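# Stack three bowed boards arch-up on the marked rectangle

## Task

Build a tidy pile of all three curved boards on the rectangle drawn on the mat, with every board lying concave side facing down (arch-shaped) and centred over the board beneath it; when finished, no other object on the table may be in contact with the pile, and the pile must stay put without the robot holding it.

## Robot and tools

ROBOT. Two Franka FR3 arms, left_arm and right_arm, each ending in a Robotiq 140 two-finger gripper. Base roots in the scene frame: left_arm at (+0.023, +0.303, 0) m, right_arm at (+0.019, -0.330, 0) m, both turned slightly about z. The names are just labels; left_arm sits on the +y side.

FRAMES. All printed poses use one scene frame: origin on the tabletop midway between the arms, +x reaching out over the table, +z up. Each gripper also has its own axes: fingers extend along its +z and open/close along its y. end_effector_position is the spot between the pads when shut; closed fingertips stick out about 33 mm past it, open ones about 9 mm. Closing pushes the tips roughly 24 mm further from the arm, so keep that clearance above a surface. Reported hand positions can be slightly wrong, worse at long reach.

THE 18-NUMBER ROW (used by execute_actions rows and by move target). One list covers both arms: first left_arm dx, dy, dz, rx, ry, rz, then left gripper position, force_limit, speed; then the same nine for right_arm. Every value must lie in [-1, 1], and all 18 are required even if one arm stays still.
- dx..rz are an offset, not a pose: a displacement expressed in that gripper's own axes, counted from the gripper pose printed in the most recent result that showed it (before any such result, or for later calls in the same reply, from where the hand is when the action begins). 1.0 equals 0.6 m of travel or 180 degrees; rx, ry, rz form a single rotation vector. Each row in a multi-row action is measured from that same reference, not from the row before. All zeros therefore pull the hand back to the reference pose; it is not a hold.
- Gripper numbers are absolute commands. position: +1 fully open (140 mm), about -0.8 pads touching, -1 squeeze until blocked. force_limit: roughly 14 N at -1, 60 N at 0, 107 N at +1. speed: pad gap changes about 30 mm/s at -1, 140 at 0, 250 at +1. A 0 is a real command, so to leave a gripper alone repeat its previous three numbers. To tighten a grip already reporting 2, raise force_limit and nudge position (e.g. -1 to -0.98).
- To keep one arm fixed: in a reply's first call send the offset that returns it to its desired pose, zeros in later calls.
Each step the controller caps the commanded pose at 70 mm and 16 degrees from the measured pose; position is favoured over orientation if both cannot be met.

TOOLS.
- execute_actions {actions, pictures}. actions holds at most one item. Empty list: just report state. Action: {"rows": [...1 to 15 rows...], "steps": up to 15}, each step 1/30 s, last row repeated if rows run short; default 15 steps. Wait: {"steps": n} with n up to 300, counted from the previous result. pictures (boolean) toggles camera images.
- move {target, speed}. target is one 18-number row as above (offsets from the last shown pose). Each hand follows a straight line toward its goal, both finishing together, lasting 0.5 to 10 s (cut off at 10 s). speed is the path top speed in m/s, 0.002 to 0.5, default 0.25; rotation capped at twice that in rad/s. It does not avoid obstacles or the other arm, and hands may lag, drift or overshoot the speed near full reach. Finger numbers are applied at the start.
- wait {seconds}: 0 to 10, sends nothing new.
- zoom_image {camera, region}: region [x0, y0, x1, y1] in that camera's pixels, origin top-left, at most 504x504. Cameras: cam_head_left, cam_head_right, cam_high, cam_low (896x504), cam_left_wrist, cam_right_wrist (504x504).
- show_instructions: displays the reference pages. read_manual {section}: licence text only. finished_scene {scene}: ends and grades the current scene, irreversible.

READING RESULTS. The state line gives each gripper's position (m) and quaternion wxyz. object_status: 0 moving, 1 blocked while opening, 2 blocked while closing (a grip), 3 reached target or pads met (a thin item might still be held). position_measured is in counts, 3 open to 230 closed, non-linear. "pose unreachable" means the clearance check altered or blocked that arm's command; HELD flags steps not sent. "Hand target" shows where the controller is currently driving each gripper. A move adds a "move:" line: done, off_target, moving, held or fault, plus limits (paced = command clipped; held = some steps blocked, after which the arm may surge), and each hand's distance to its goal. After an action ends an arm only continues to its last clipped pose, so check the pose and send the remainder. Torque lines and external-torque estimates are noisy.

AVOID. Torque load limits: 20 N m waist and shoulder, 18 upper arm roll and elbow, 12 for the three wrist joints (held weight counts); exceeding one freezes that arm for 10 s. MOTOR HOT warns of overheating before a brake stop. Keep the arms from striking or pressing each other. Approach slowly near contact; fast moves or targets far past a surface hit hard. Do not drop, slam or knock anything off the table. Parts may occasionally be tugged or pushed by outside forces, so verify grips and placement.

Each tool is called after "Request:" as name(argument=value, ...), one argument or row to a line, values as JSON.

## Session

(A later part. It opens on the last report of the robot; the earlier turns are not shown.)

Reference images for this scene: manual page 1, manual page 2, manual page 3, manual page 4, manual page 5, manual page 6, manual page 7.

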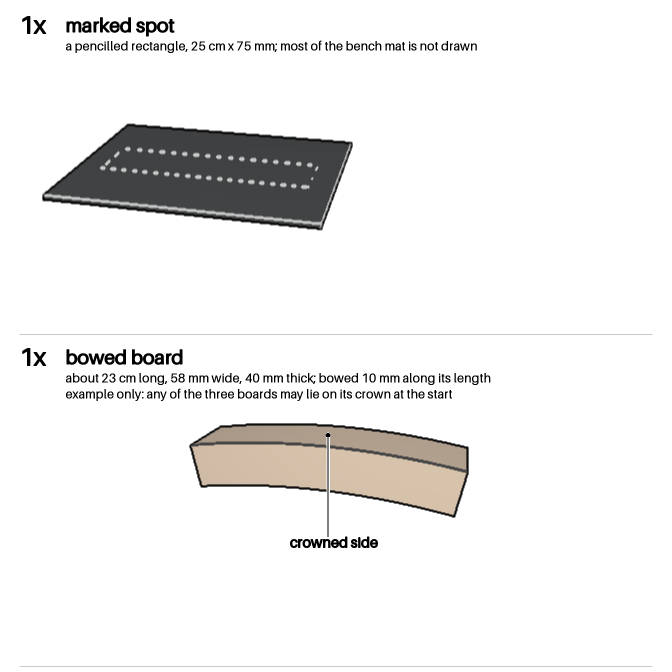

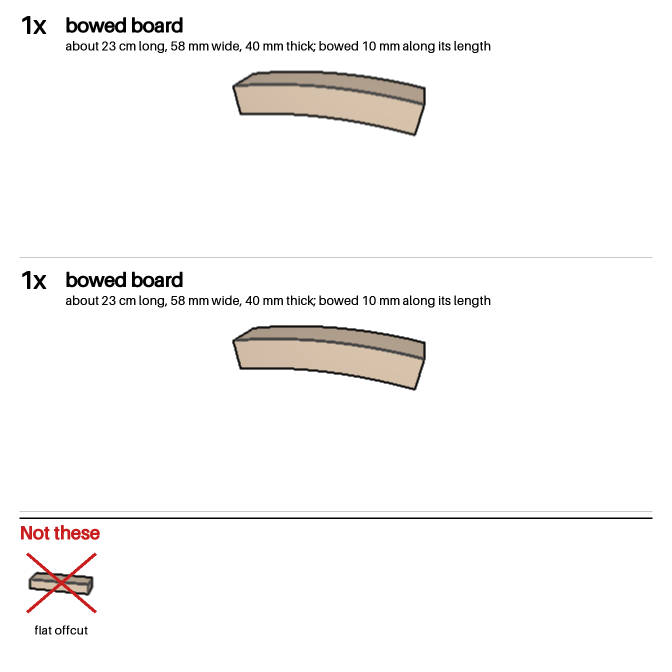

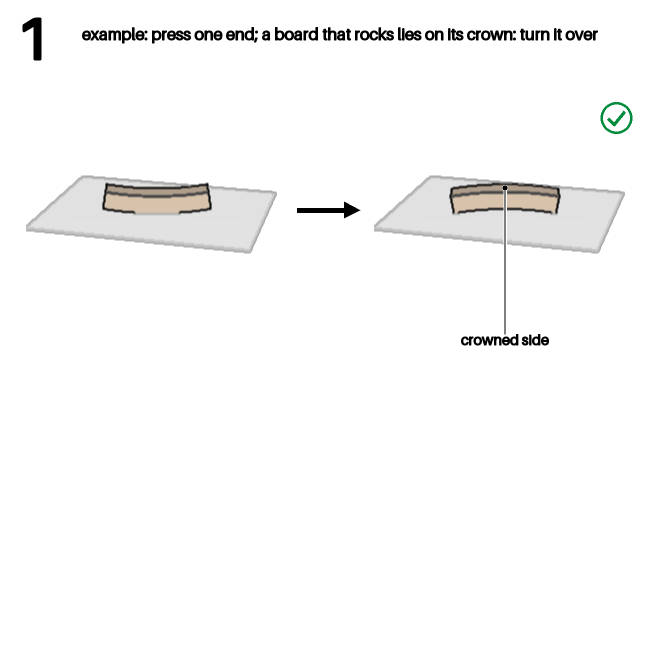

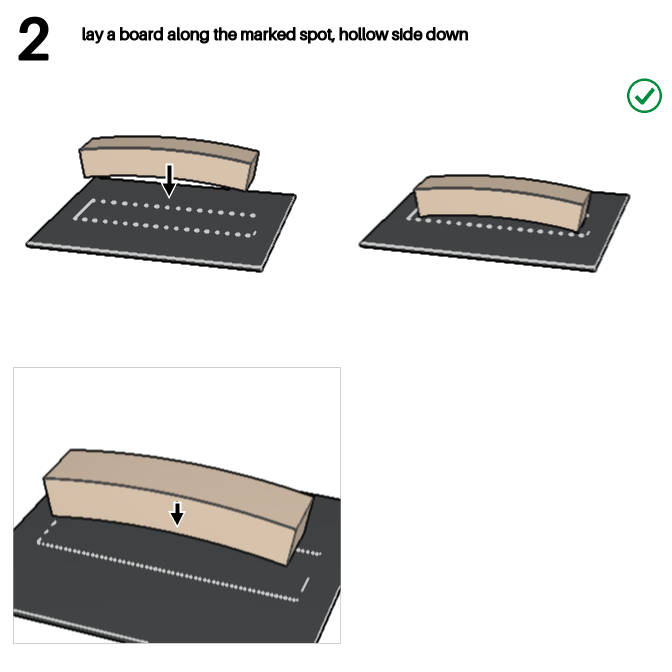

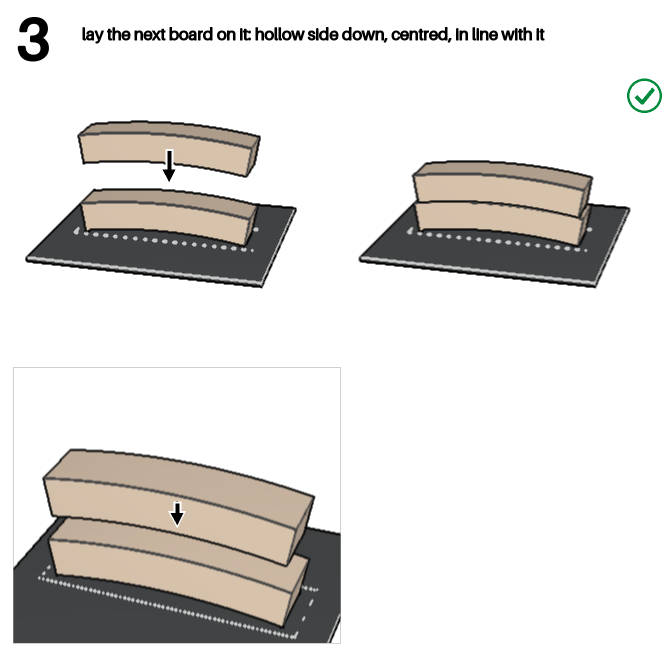

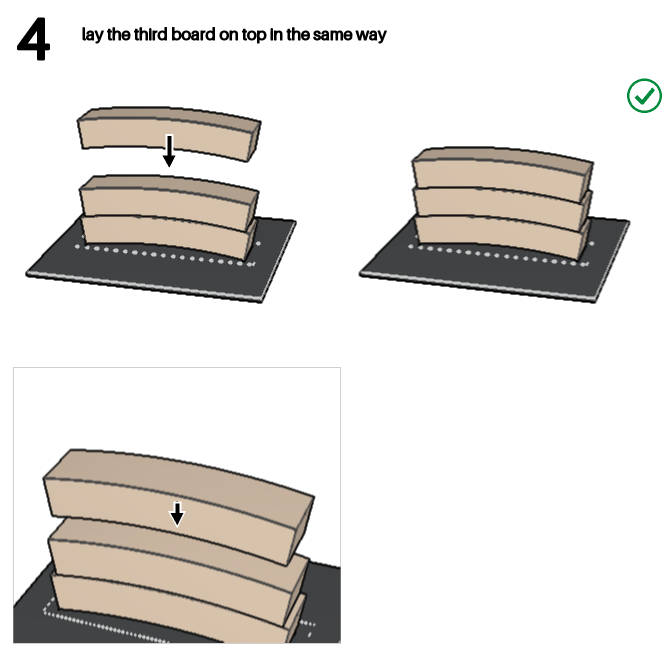

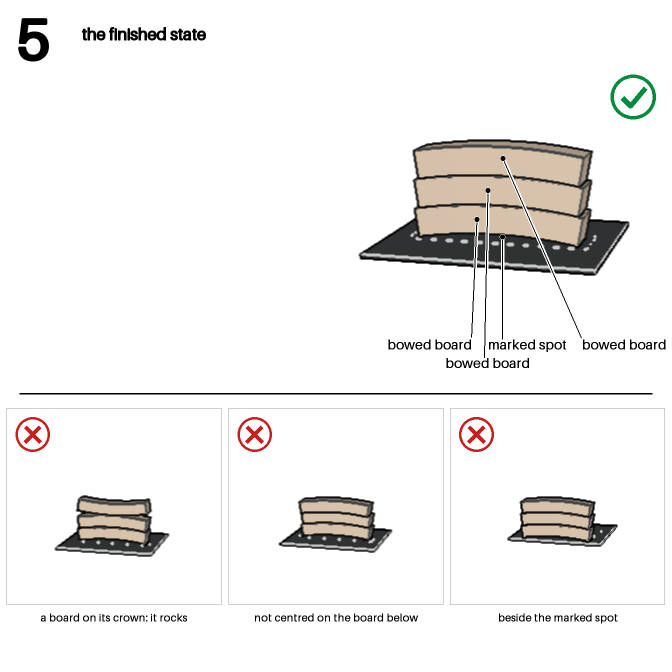

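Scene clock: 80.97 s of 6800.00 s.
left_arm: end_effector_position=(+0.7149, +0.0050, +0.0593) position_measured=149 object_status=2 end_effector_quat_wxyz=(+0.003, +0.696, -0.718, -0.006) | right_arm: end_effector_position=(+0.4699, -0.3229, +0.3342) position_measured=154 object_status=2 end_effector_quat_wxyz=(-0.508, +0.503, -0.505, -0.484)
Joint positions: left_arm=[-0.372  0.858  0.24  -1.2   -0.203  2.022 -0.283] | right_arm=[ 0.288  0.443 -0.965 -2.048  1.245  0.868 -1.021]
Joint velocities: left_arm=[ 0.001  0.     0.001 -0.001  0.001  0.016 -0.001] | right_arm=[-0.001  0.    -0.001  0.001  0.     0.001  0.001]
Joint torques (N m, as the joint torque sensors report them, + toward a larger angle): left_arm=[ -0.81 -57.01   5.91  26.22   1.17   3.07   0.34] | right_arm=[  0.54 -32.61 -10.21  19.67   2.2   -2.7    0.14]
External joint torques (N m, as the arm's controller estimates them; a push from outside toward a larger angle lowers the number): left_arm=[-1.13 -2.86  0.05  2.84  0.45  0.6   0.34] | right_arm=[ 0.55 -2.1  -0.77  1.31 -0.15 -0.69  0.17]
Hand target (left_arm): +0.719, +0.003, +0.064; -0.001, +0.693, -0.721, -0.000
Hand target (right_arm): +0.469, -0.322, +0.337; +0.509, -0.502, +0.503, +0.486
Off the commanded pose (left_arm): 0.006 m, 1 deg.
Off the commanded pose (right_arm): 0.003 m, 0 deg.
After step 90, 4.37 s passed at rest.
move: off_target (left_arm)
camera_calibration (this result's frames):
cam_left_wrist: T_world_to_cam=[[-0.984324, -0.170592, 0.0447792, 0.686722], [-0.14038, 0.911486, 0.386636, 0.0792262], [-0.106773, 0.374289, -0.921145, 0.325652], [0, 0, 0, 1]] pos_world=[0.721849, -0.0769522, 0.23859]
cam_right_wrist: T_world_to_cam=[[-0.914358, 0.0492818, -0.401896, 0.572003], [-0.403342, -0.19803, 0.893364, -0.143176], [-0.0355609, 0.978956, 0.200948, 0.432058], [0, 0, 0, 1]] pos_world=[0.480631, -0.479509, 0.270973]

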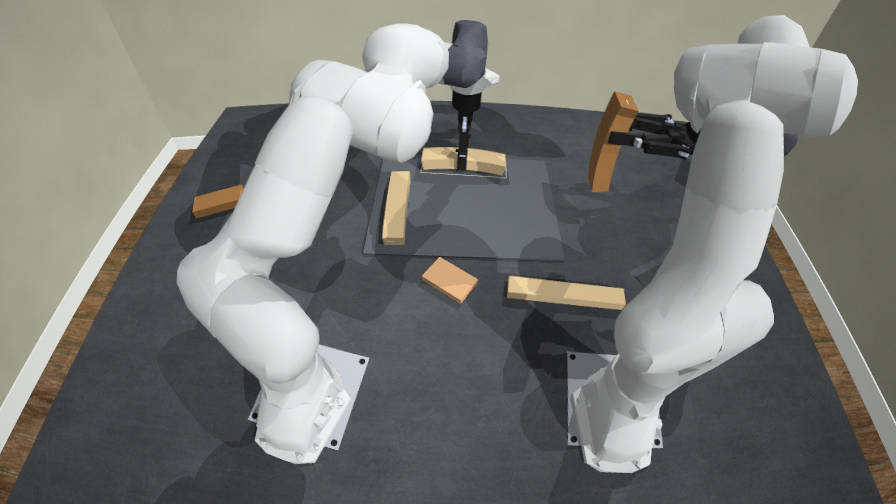

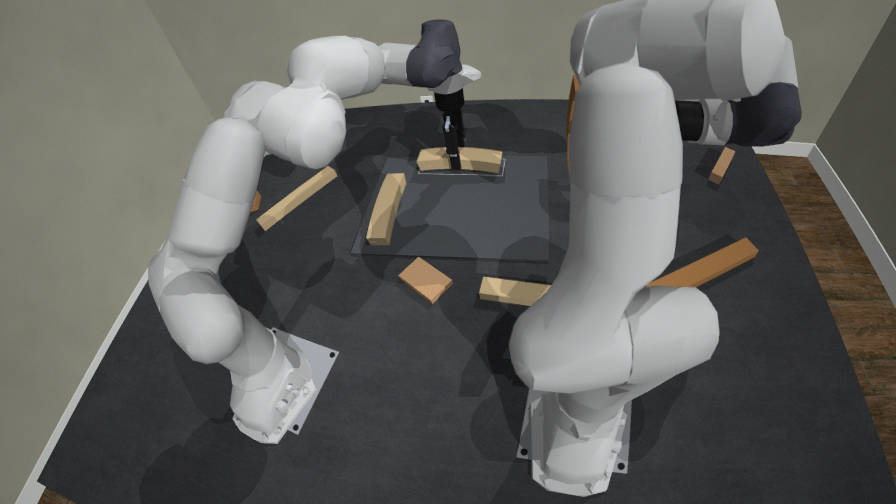

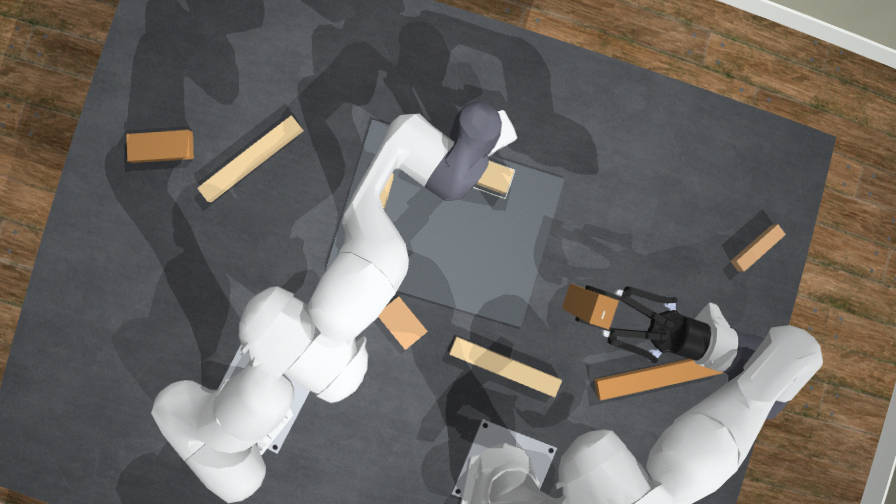

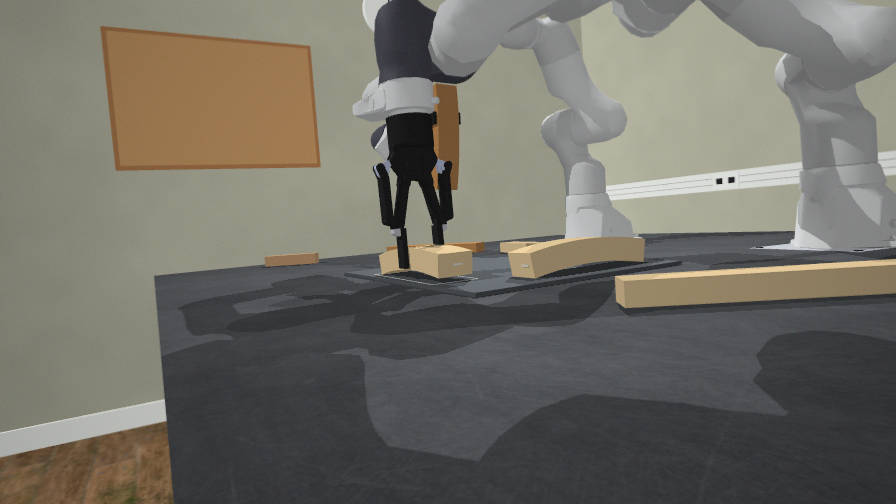

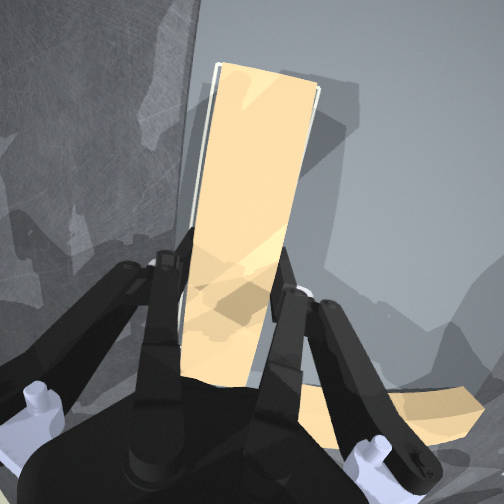

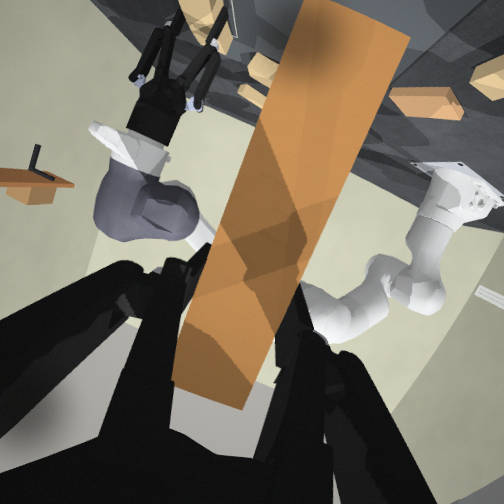

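Request:
move(
  target=[0.005,-0.007,0.01,0.004,0.008,0,-0.98,0.8,0,-0.005,0,0,0,0,0,-1,0.8,0],
  speed=0.03,
)

Request:
execute_actions(
  actions=[
    {"rows":[[0,0,0,0,0,0,0.5,0.8,-0.3,-0.005,0,0,0,0,0,-1,0.8,0]],"steps":12},
  ],
  pictures=false,
)

Request:
move(
  target=[0,0,-0.095,0,-0.008,0,0.5,0.8,0,-0.005,0,0,0,0,0,-1,0.8,0],
)

Request:
move(
  target=[-0.282,0.303,0,0,0,0.485,0.5,0.8,0,-0.005,0,0,0,0,0,-1,0.8,0],
  speed=0.4,
)

Scene clock: 93.47 s of 6800.00 s.
left_arm: end_effector_position=(+0.7163, +0.0058, +0.0551) position_measured=149 object_status=2 end_effector_quat_wxyz=(+0.008, +0.696, -0.718, +0.000) | right_arm: end_effector_position=(+0.4707, -0.3234, +0.3340) position_measured=154 object_status=2 end_effector_quat_wxyz=(-0.508, +0.503, -0.506, -0.482)
Joint positions: left_arm=[-0.364  0.857  0.236 -1.215 -0.218  2.042 -0.267] | right_arm=[ 0.288  0.44  -0.965 -2.048  1.244  0.873 -1.019]
Joint velocities: left_arm=[ 0.002  0.     0.    -0.003 -0.008  0.009  0.023] | right_arm=[-0.    -0.003 -0.     0.001 -0.001  0.002  0.003]
Joint torques (N m, as the joint torque sensors report them, + toward a larger angle): left_arm=[ -0.02 -51.87   4.27  24.67  -0.48   4.5   -0.2 ] | right_arm=[  0.57 -32.55 -10.26  19.69   2.24  -2.64   0.11]
External joint torques (N m, as the arm's controller estimates them; a push from outside toward a larger angle lowers the number): left_arm=[-0.02  2.44 -1.41  1.16 -1.17  2.   -0.2 ] | right_arm=[ 0.56 -2.07 -0.89  1.28 -0.11 -0.64  0.14]
Hand target (left_arm): +0.719, +0.002, +0.053; +0.008, +0.696, -0.718, +0.007
Hand target (right_arm): +0.470, -0.323, +0.337; +0.508, -0.503, +0.505, +0.484
Off the commanded pose (left_arm): 0.005 m, 1 deg.
Off the commanded pose (right_arm): 0.003 m, 0 deg.
After step 90, 8.80 s passed at rest.
move: off_target (left_arm)
camera_calibration (this result's frames):
cam_left_wrist: T_world_to_cam=[[-0.984614, -0.168675, 0.0456405, 0.688584], [-0.140057, 0.917972, 0.371094, 0.080893], [-0.104491, 0.358992, -0.927473, 0.320464], [0, 0, 0, 1]] pos_world=[0.722805, -0.0731545, 0.235775]
cam_right_wrist: T_world_to_cam=[[-0.914195, 0.0499745, -0.402181, 0.572847], [-0.40391, -0.193701, 0.894056, -0.141362], [-0.033223, 0.979787, 0.197266, 0.432985], [0, 0, 0, 1]] pos_world=[0.480981, -0.480243, 0.27136]

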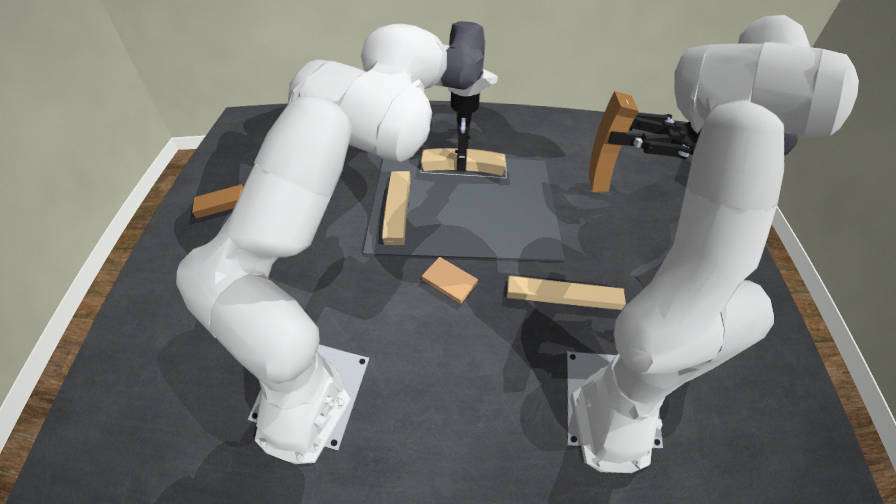

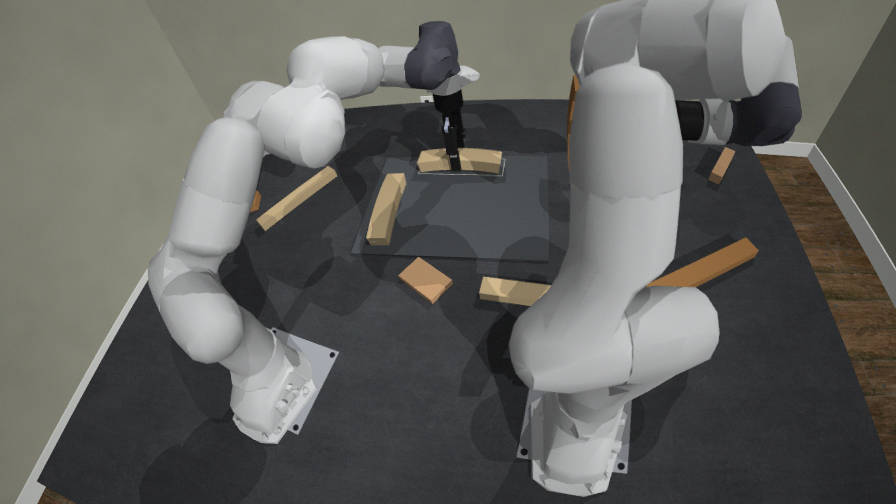

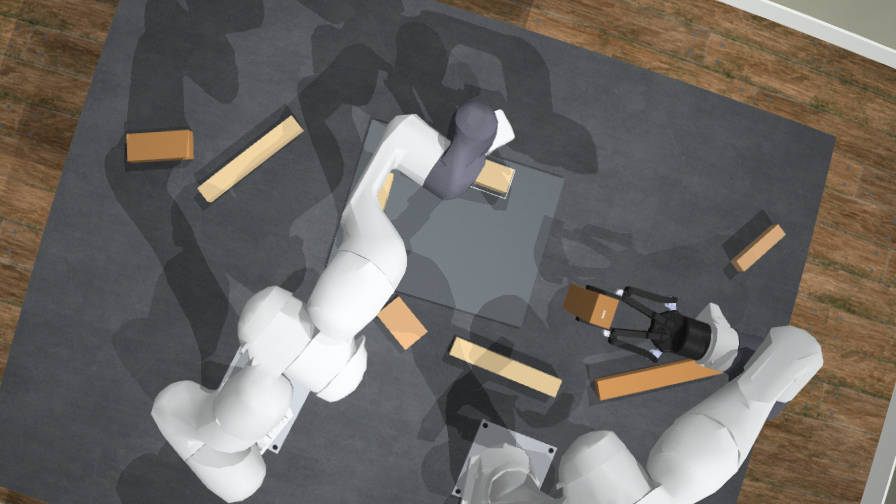

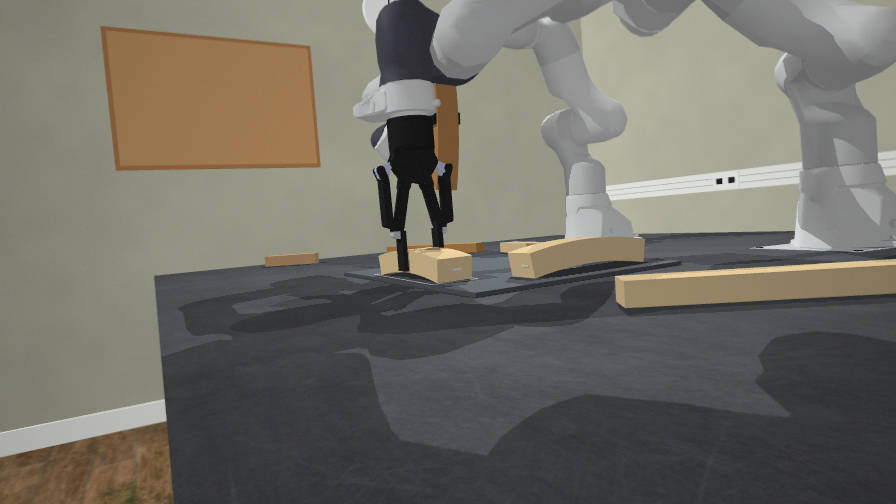

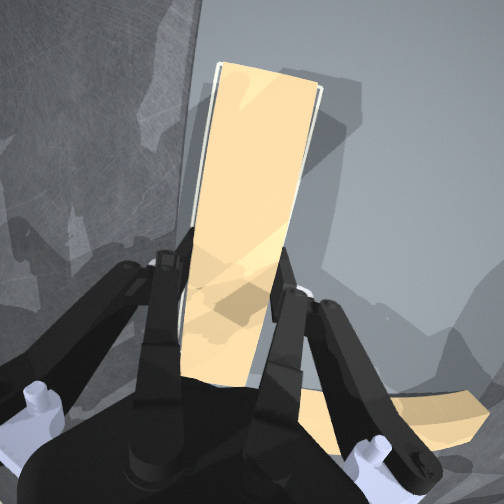

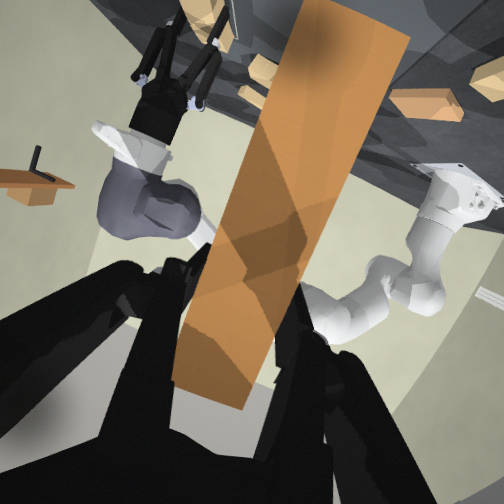

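Scene clock: 93.87 s of 6800.00 s.
left_arm: end_effector_position=(+0.7161, +0.0058, +0.0553) position_measured=86 object_status=0 end_effector_quat_wxyz=(+0.008, +0.695, -0.719, +0.000) | right_arm: end_effector_position=(+0.4713, -0.3236, +0.3338) position_measured=154 object_status=2 end_effector_quat_wxyz=(-0.507, +0.503, -0.508, -0.481)
Joint positions: left_arm=[-0.364  0.856  0.236 -1.215 -0.218  2.042 -0.266] | right_arm=[ 0.289  0.438 -0.965 -2.048  1.244  0.877 -1.016]
Joint velocities: left_arm=[-0.001  0.001 -0.    -0.    -0.     0.     0.   ] | right_arm=[-0.001 -0.002  0.     0.001 -0.002  0.005  0.004]
Joint torques (N m, as the joint torque sensors report them, + toward a larger angle): left_arm=[  0.04 -53.81   5.61  25.03   0.57   2.39   0.08] | right_arm=[  0.6  -32.12 -10.61  20.04   2.26  -2.79   0.1 ]
External joint torques (N m, as the arm's controller estimates them; a push from outside toward a larger angle lowers the number): left_arm=[ 0.21  0.26  0.1   1.64 -0.12 -0.08  0.08] | right_arm=[ 0.67 -1.71 -1.24  1.66 -0.08 -0.81  0.13]
Hand target (left_arm): +0.716, +0.006, +0.055; +0.008, +0.696, -0.718, +0.000
Hand target (right_arm): +0.471, -0.323, +0.337; +0.508, -0.503, +0.506, +0.482
Off the commanded pose (left_arm): 0.000 m, 0 deg.
Off the commanded pose (right_arm): 0.003 m, 0 deg.
Steps of this call (steps 1 to 12: all 12 steps of this action). Readings (end_effector_position | what the end effector reports):
1: left_arm (+0.7162, +0.0058, +0.0552) | right_arm (+0.4708, -0.3234, +0.3339) | left_arm position_measured=149 object_status=0 | right_arm position_measured=154 object_status=2
2: left_arm (+0.7161, +0.0058, +0.0553) | right_arm (+0.4709, -0.3234, +0.3339) | left_arm position_measured=149 object_status=0 | right_arm position_measured=154 object_status=2
4: left_arm (+0.7161, +0.0058, +0.0553) | right_arm (+0.4710, -0.3234, +0.3340) | left_arm position_measured=133 object_status=0 | right_arm position_measured=154 object_status=2
8: left_arm (+0.7161, +0.0058, +0.0553) | right_arm (+0.4712, -0.3235, +0.3339) | left_arm position_measured=110 object_status=0 | right_arm position_measured=154 object_status=2
12: the state above

Scene clock: 95.20 s of 6800.00 s.
left_arm: end_effector_position=(+0.7179, +0.0052, +0.1128) position_measured=66 object_status=3 end_effector_quat_wxyz=(+0.000, +0.693, -0.721, -0.005) | right_arm: end_effector_position=(+0.4721, -0.3242, +0.3335) position_measured=154 object_status=2 end_effector_quat_wxyz=(-0.507, +0.504, -0.510, -0.480)
Joint positions: left_arm=[-0.373  0.811  0.252 -1.145 -0.19   1.924 -0.283] | right_arm=[ 0.289  0.435 -0.965 -2.048  1.243  0.883 -1.013]
Joint velocities: left_arm=[-0.001  0.001  0.001 -0.     0.001 -0.01  -0.003] | right_arm=[-0.002 -0.001  0.     0.001 -0.002  0.001  0.001]
Joint torques (N m, as the joint torque sensors report them, + toward a larger angle): left_arm=[ -1.14 -52.95   6.73  26.02   1.18   1.67  -0.15] | right_arm=[  0.34 -32.68 -10.03  20.22   2.24  -2.6    0.13]
External joint torques (N m, as the arm's controller estimates them; a push from outside toward a larger angle lowers the number): left_arm=[-1.08  0.74  1.24  2.2   0.42 -0.82 -0.15] | right_arm=[ 0.43 -2.28 -0.66  1.75 -0.11 -0.63  0.16]
Hand target (left_arm): +0.716, +0.006, +0.112; -0.000, +0.695, -0.719, -0.008
Hand target (right_arm): +0.471, -0.324, +0.337; +0.507, -0.503, +0.508, +0.481
Off the commanded pose (left_arm): 0.002 m, 1 deg.
Off the commanded pose (right_arm): 0.003 m, 0 deg.
move: done
camera_calibration (this result's frames):
cam_left_wrist: T_world_to_cam=[[-0.985925, -0.162706, 0.0384429, 0.689125], [-0.135307, 0.911612, 0.388143, 0.0549296], [-0.098198, 0.377478, -0.920797, 0.369018], [0, 0, 0, 1]] pos_world=[0.723095, -0.0772464, 0.291978]
cam_right_wrist: T_world_to_cam=[[-0.914406, 0.0508909, -0.401587, 0.574207], [-0.403783, -0.184917, 0.895972, -0.138347], [-0.0286634, 0.981436, 0.189638, 0.434813], [0, 0, 0, 1]] pos_world=[0.481659, -0.481546, 0.272093]

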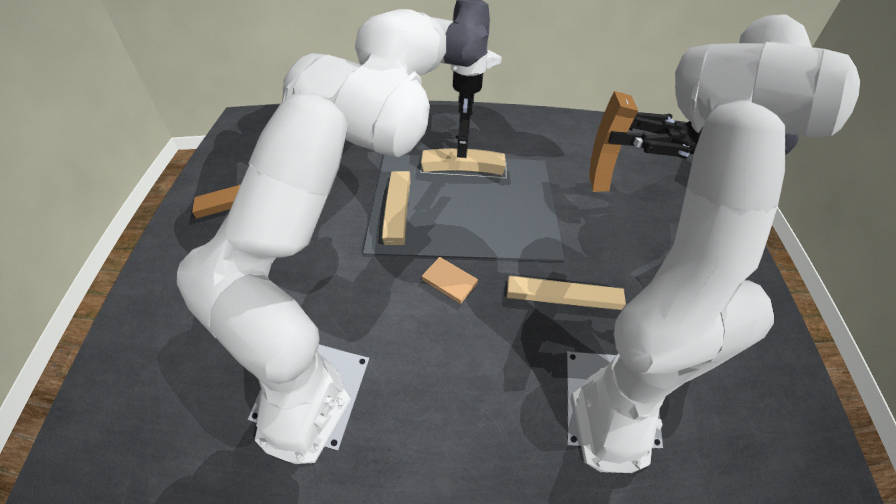

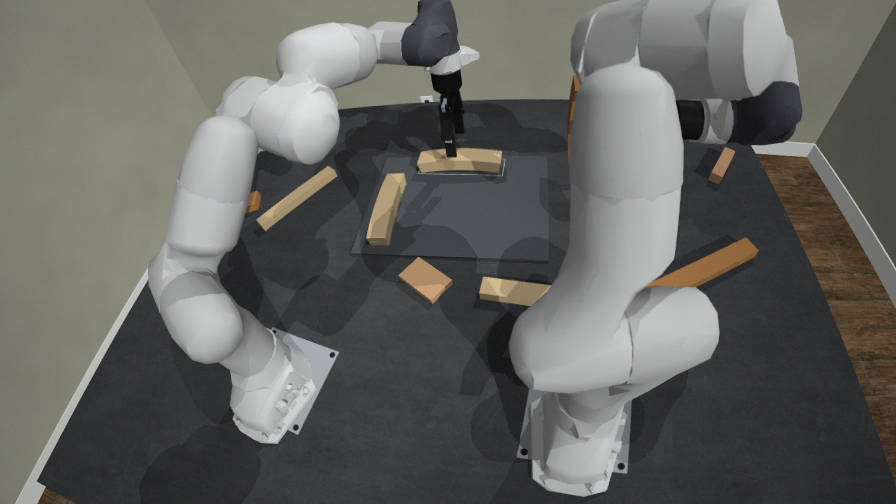

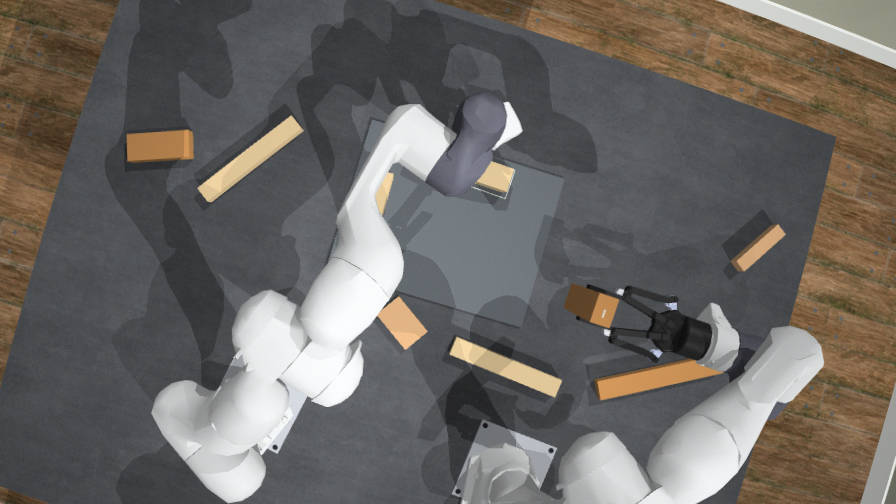

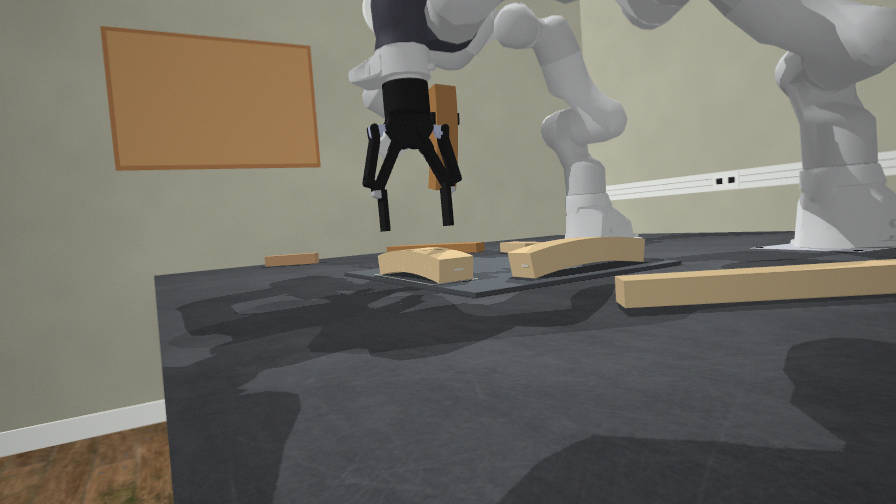

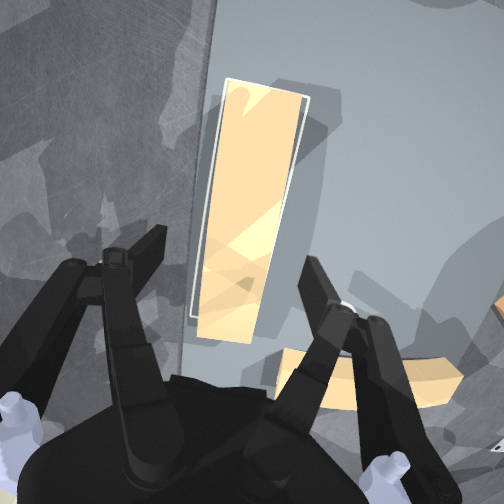

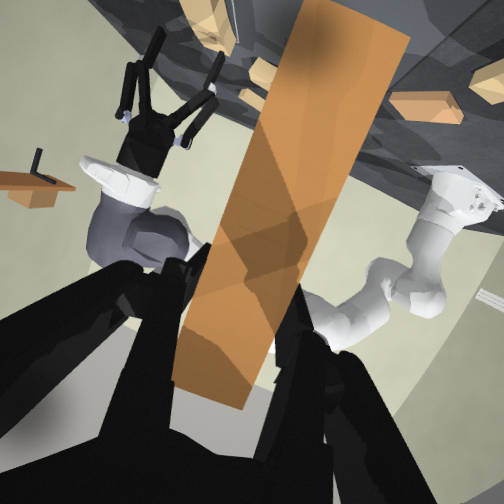

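Scene clock: 98.43 s of 6800.00 s.
left_arm: end_effector_position=(+0.5425, +0.1832, +0.1152) position_measured=66 object_status=3 end_effector_quat_wxyz=(-0.005, -0.013, +1.000, +0.007) | right_arm: end_effector_position=(+0.4728, -0.3247, +0.3332) position_measured=154 object_status=2 end_effector_quat_wxyz=(-0.506, +0.504, -0.511, -0.478)
Joint positions: left_arm=[ 0.043  0.101 -0.083 -2.229  0.026  2.317  1.296] | right_arm=[ 0.289  0.432 -0.965 -2.048  1.242  0.888 -1.01 ]
Joint velocities: left_arm=[ 0.001  0.    -0.001  0.001 -0.004  0.001  0.032] | right_arm=[ 0.001  0.002  0.     0.001 -0.    -0.     0.   ]
Joint torques (N m, as the joint torque sensors report them, + toward a larger angle): left_arm=[  1.22 -33.29  -0.43  22.79  -0.05   2.78   0.33] | right_arm=[  0.71 -31.98 -10.27  19.41   2.3   -2.63   0.19]
External joint torques (N m, as the arm's controller estimates them; a push from outside toward a larger angle lowers the number): left_arm=[ 1.27 -0.3  -0.23  0.98 -0.64  0.38  0.33] | right_arm=[ 0.74 -1.78 -1.03  0.95 -0.05 -0.69  0.21]
Hand target (left_arm): +0.544, +0.183, +0.116; -0.003, -0.006, +1.000, +0.005
Hand target (right_arm): +0.472, -0.324, +0.336; +0.507, -0.504, +0.510, +0.480
Off the commanded pose (left_arm): 0.002 m, 1 deg.
Off the commanded pose (right_arm): 0.003 m, 0 deg.
move: done; limits=paced
camera_calibration (this result's frames):
cam_left_wrist: T_world_to_cam=[[-0.225005, 0.973185, 0.0477918, -0.0768973], [0.907257, 0.19137, 0.374517, -0.564044], [0.355328, 0.127627, -0.925988, 0.0870966], [0, 0, 0, 1]] pos_world=[0.463482, 0.17166, 0.295569]
cam_right_wrist: T_world_to_cam=[[-0.914607, 0.0515523, -0.401044, 0.574934], [-0.403509, -0.180065, 0.897082, -0.136849], [-0.0259673, 0.982303, 0.18549, 0.435814], [0, 0, 0, 1]] pos_world=[0.481936, -0.482382, 0.272499]

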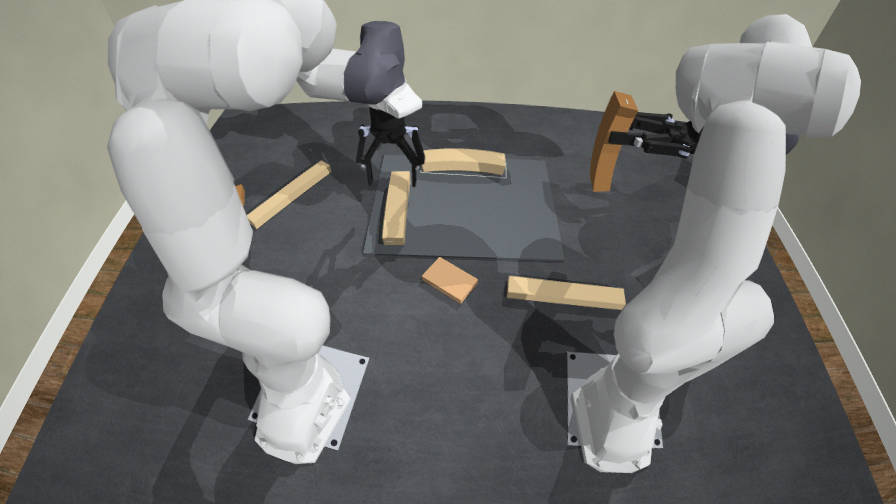

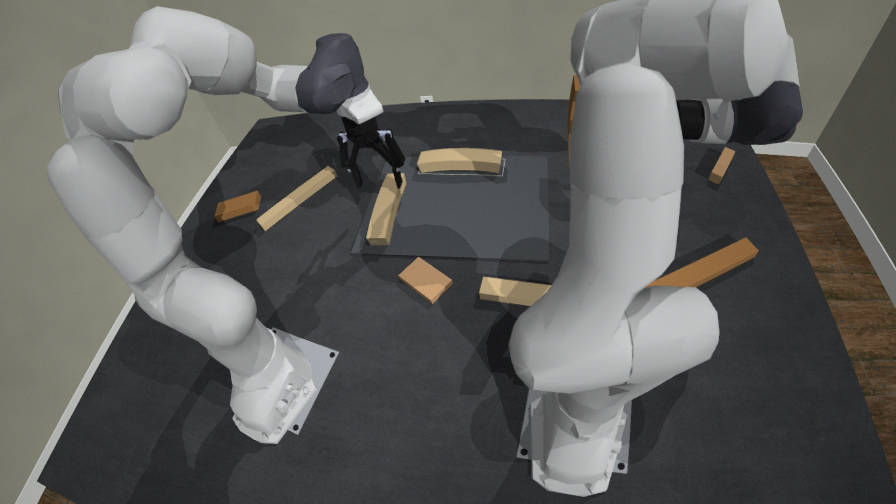

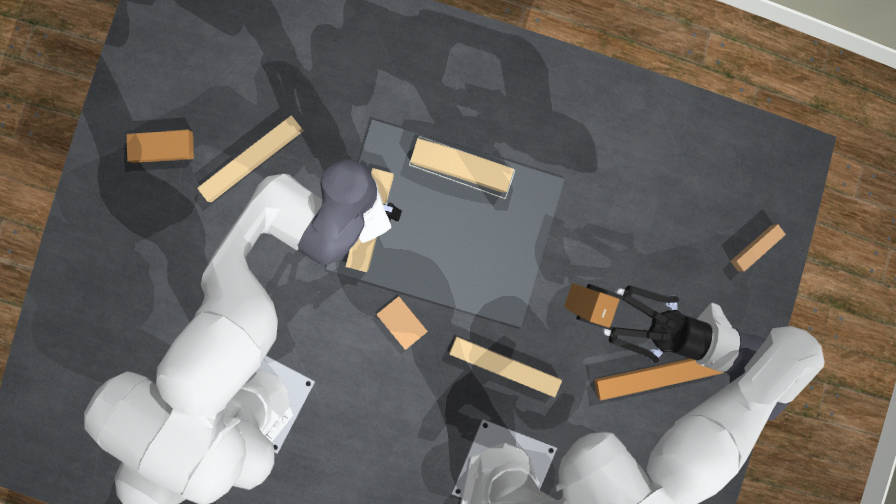

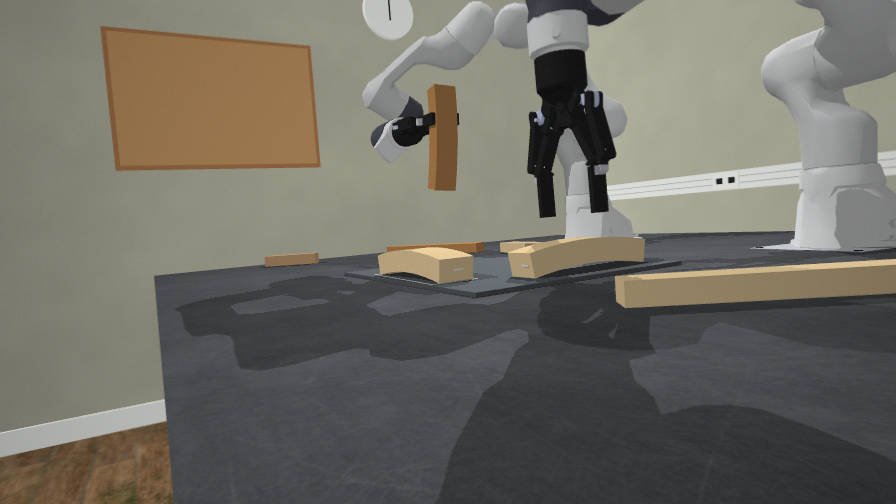

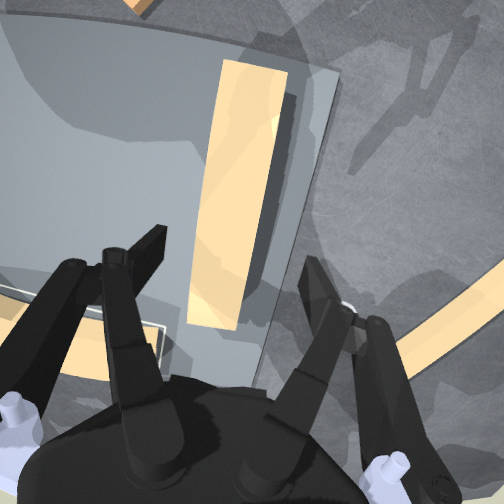

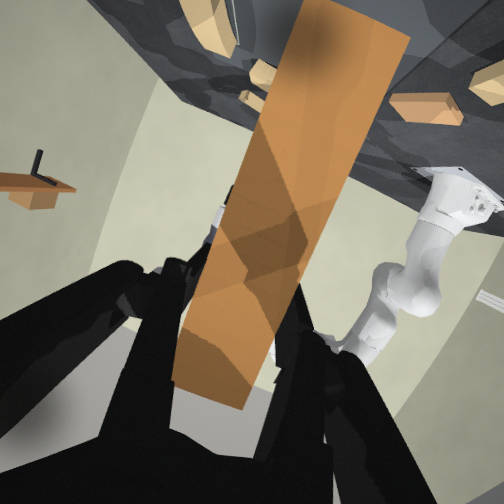

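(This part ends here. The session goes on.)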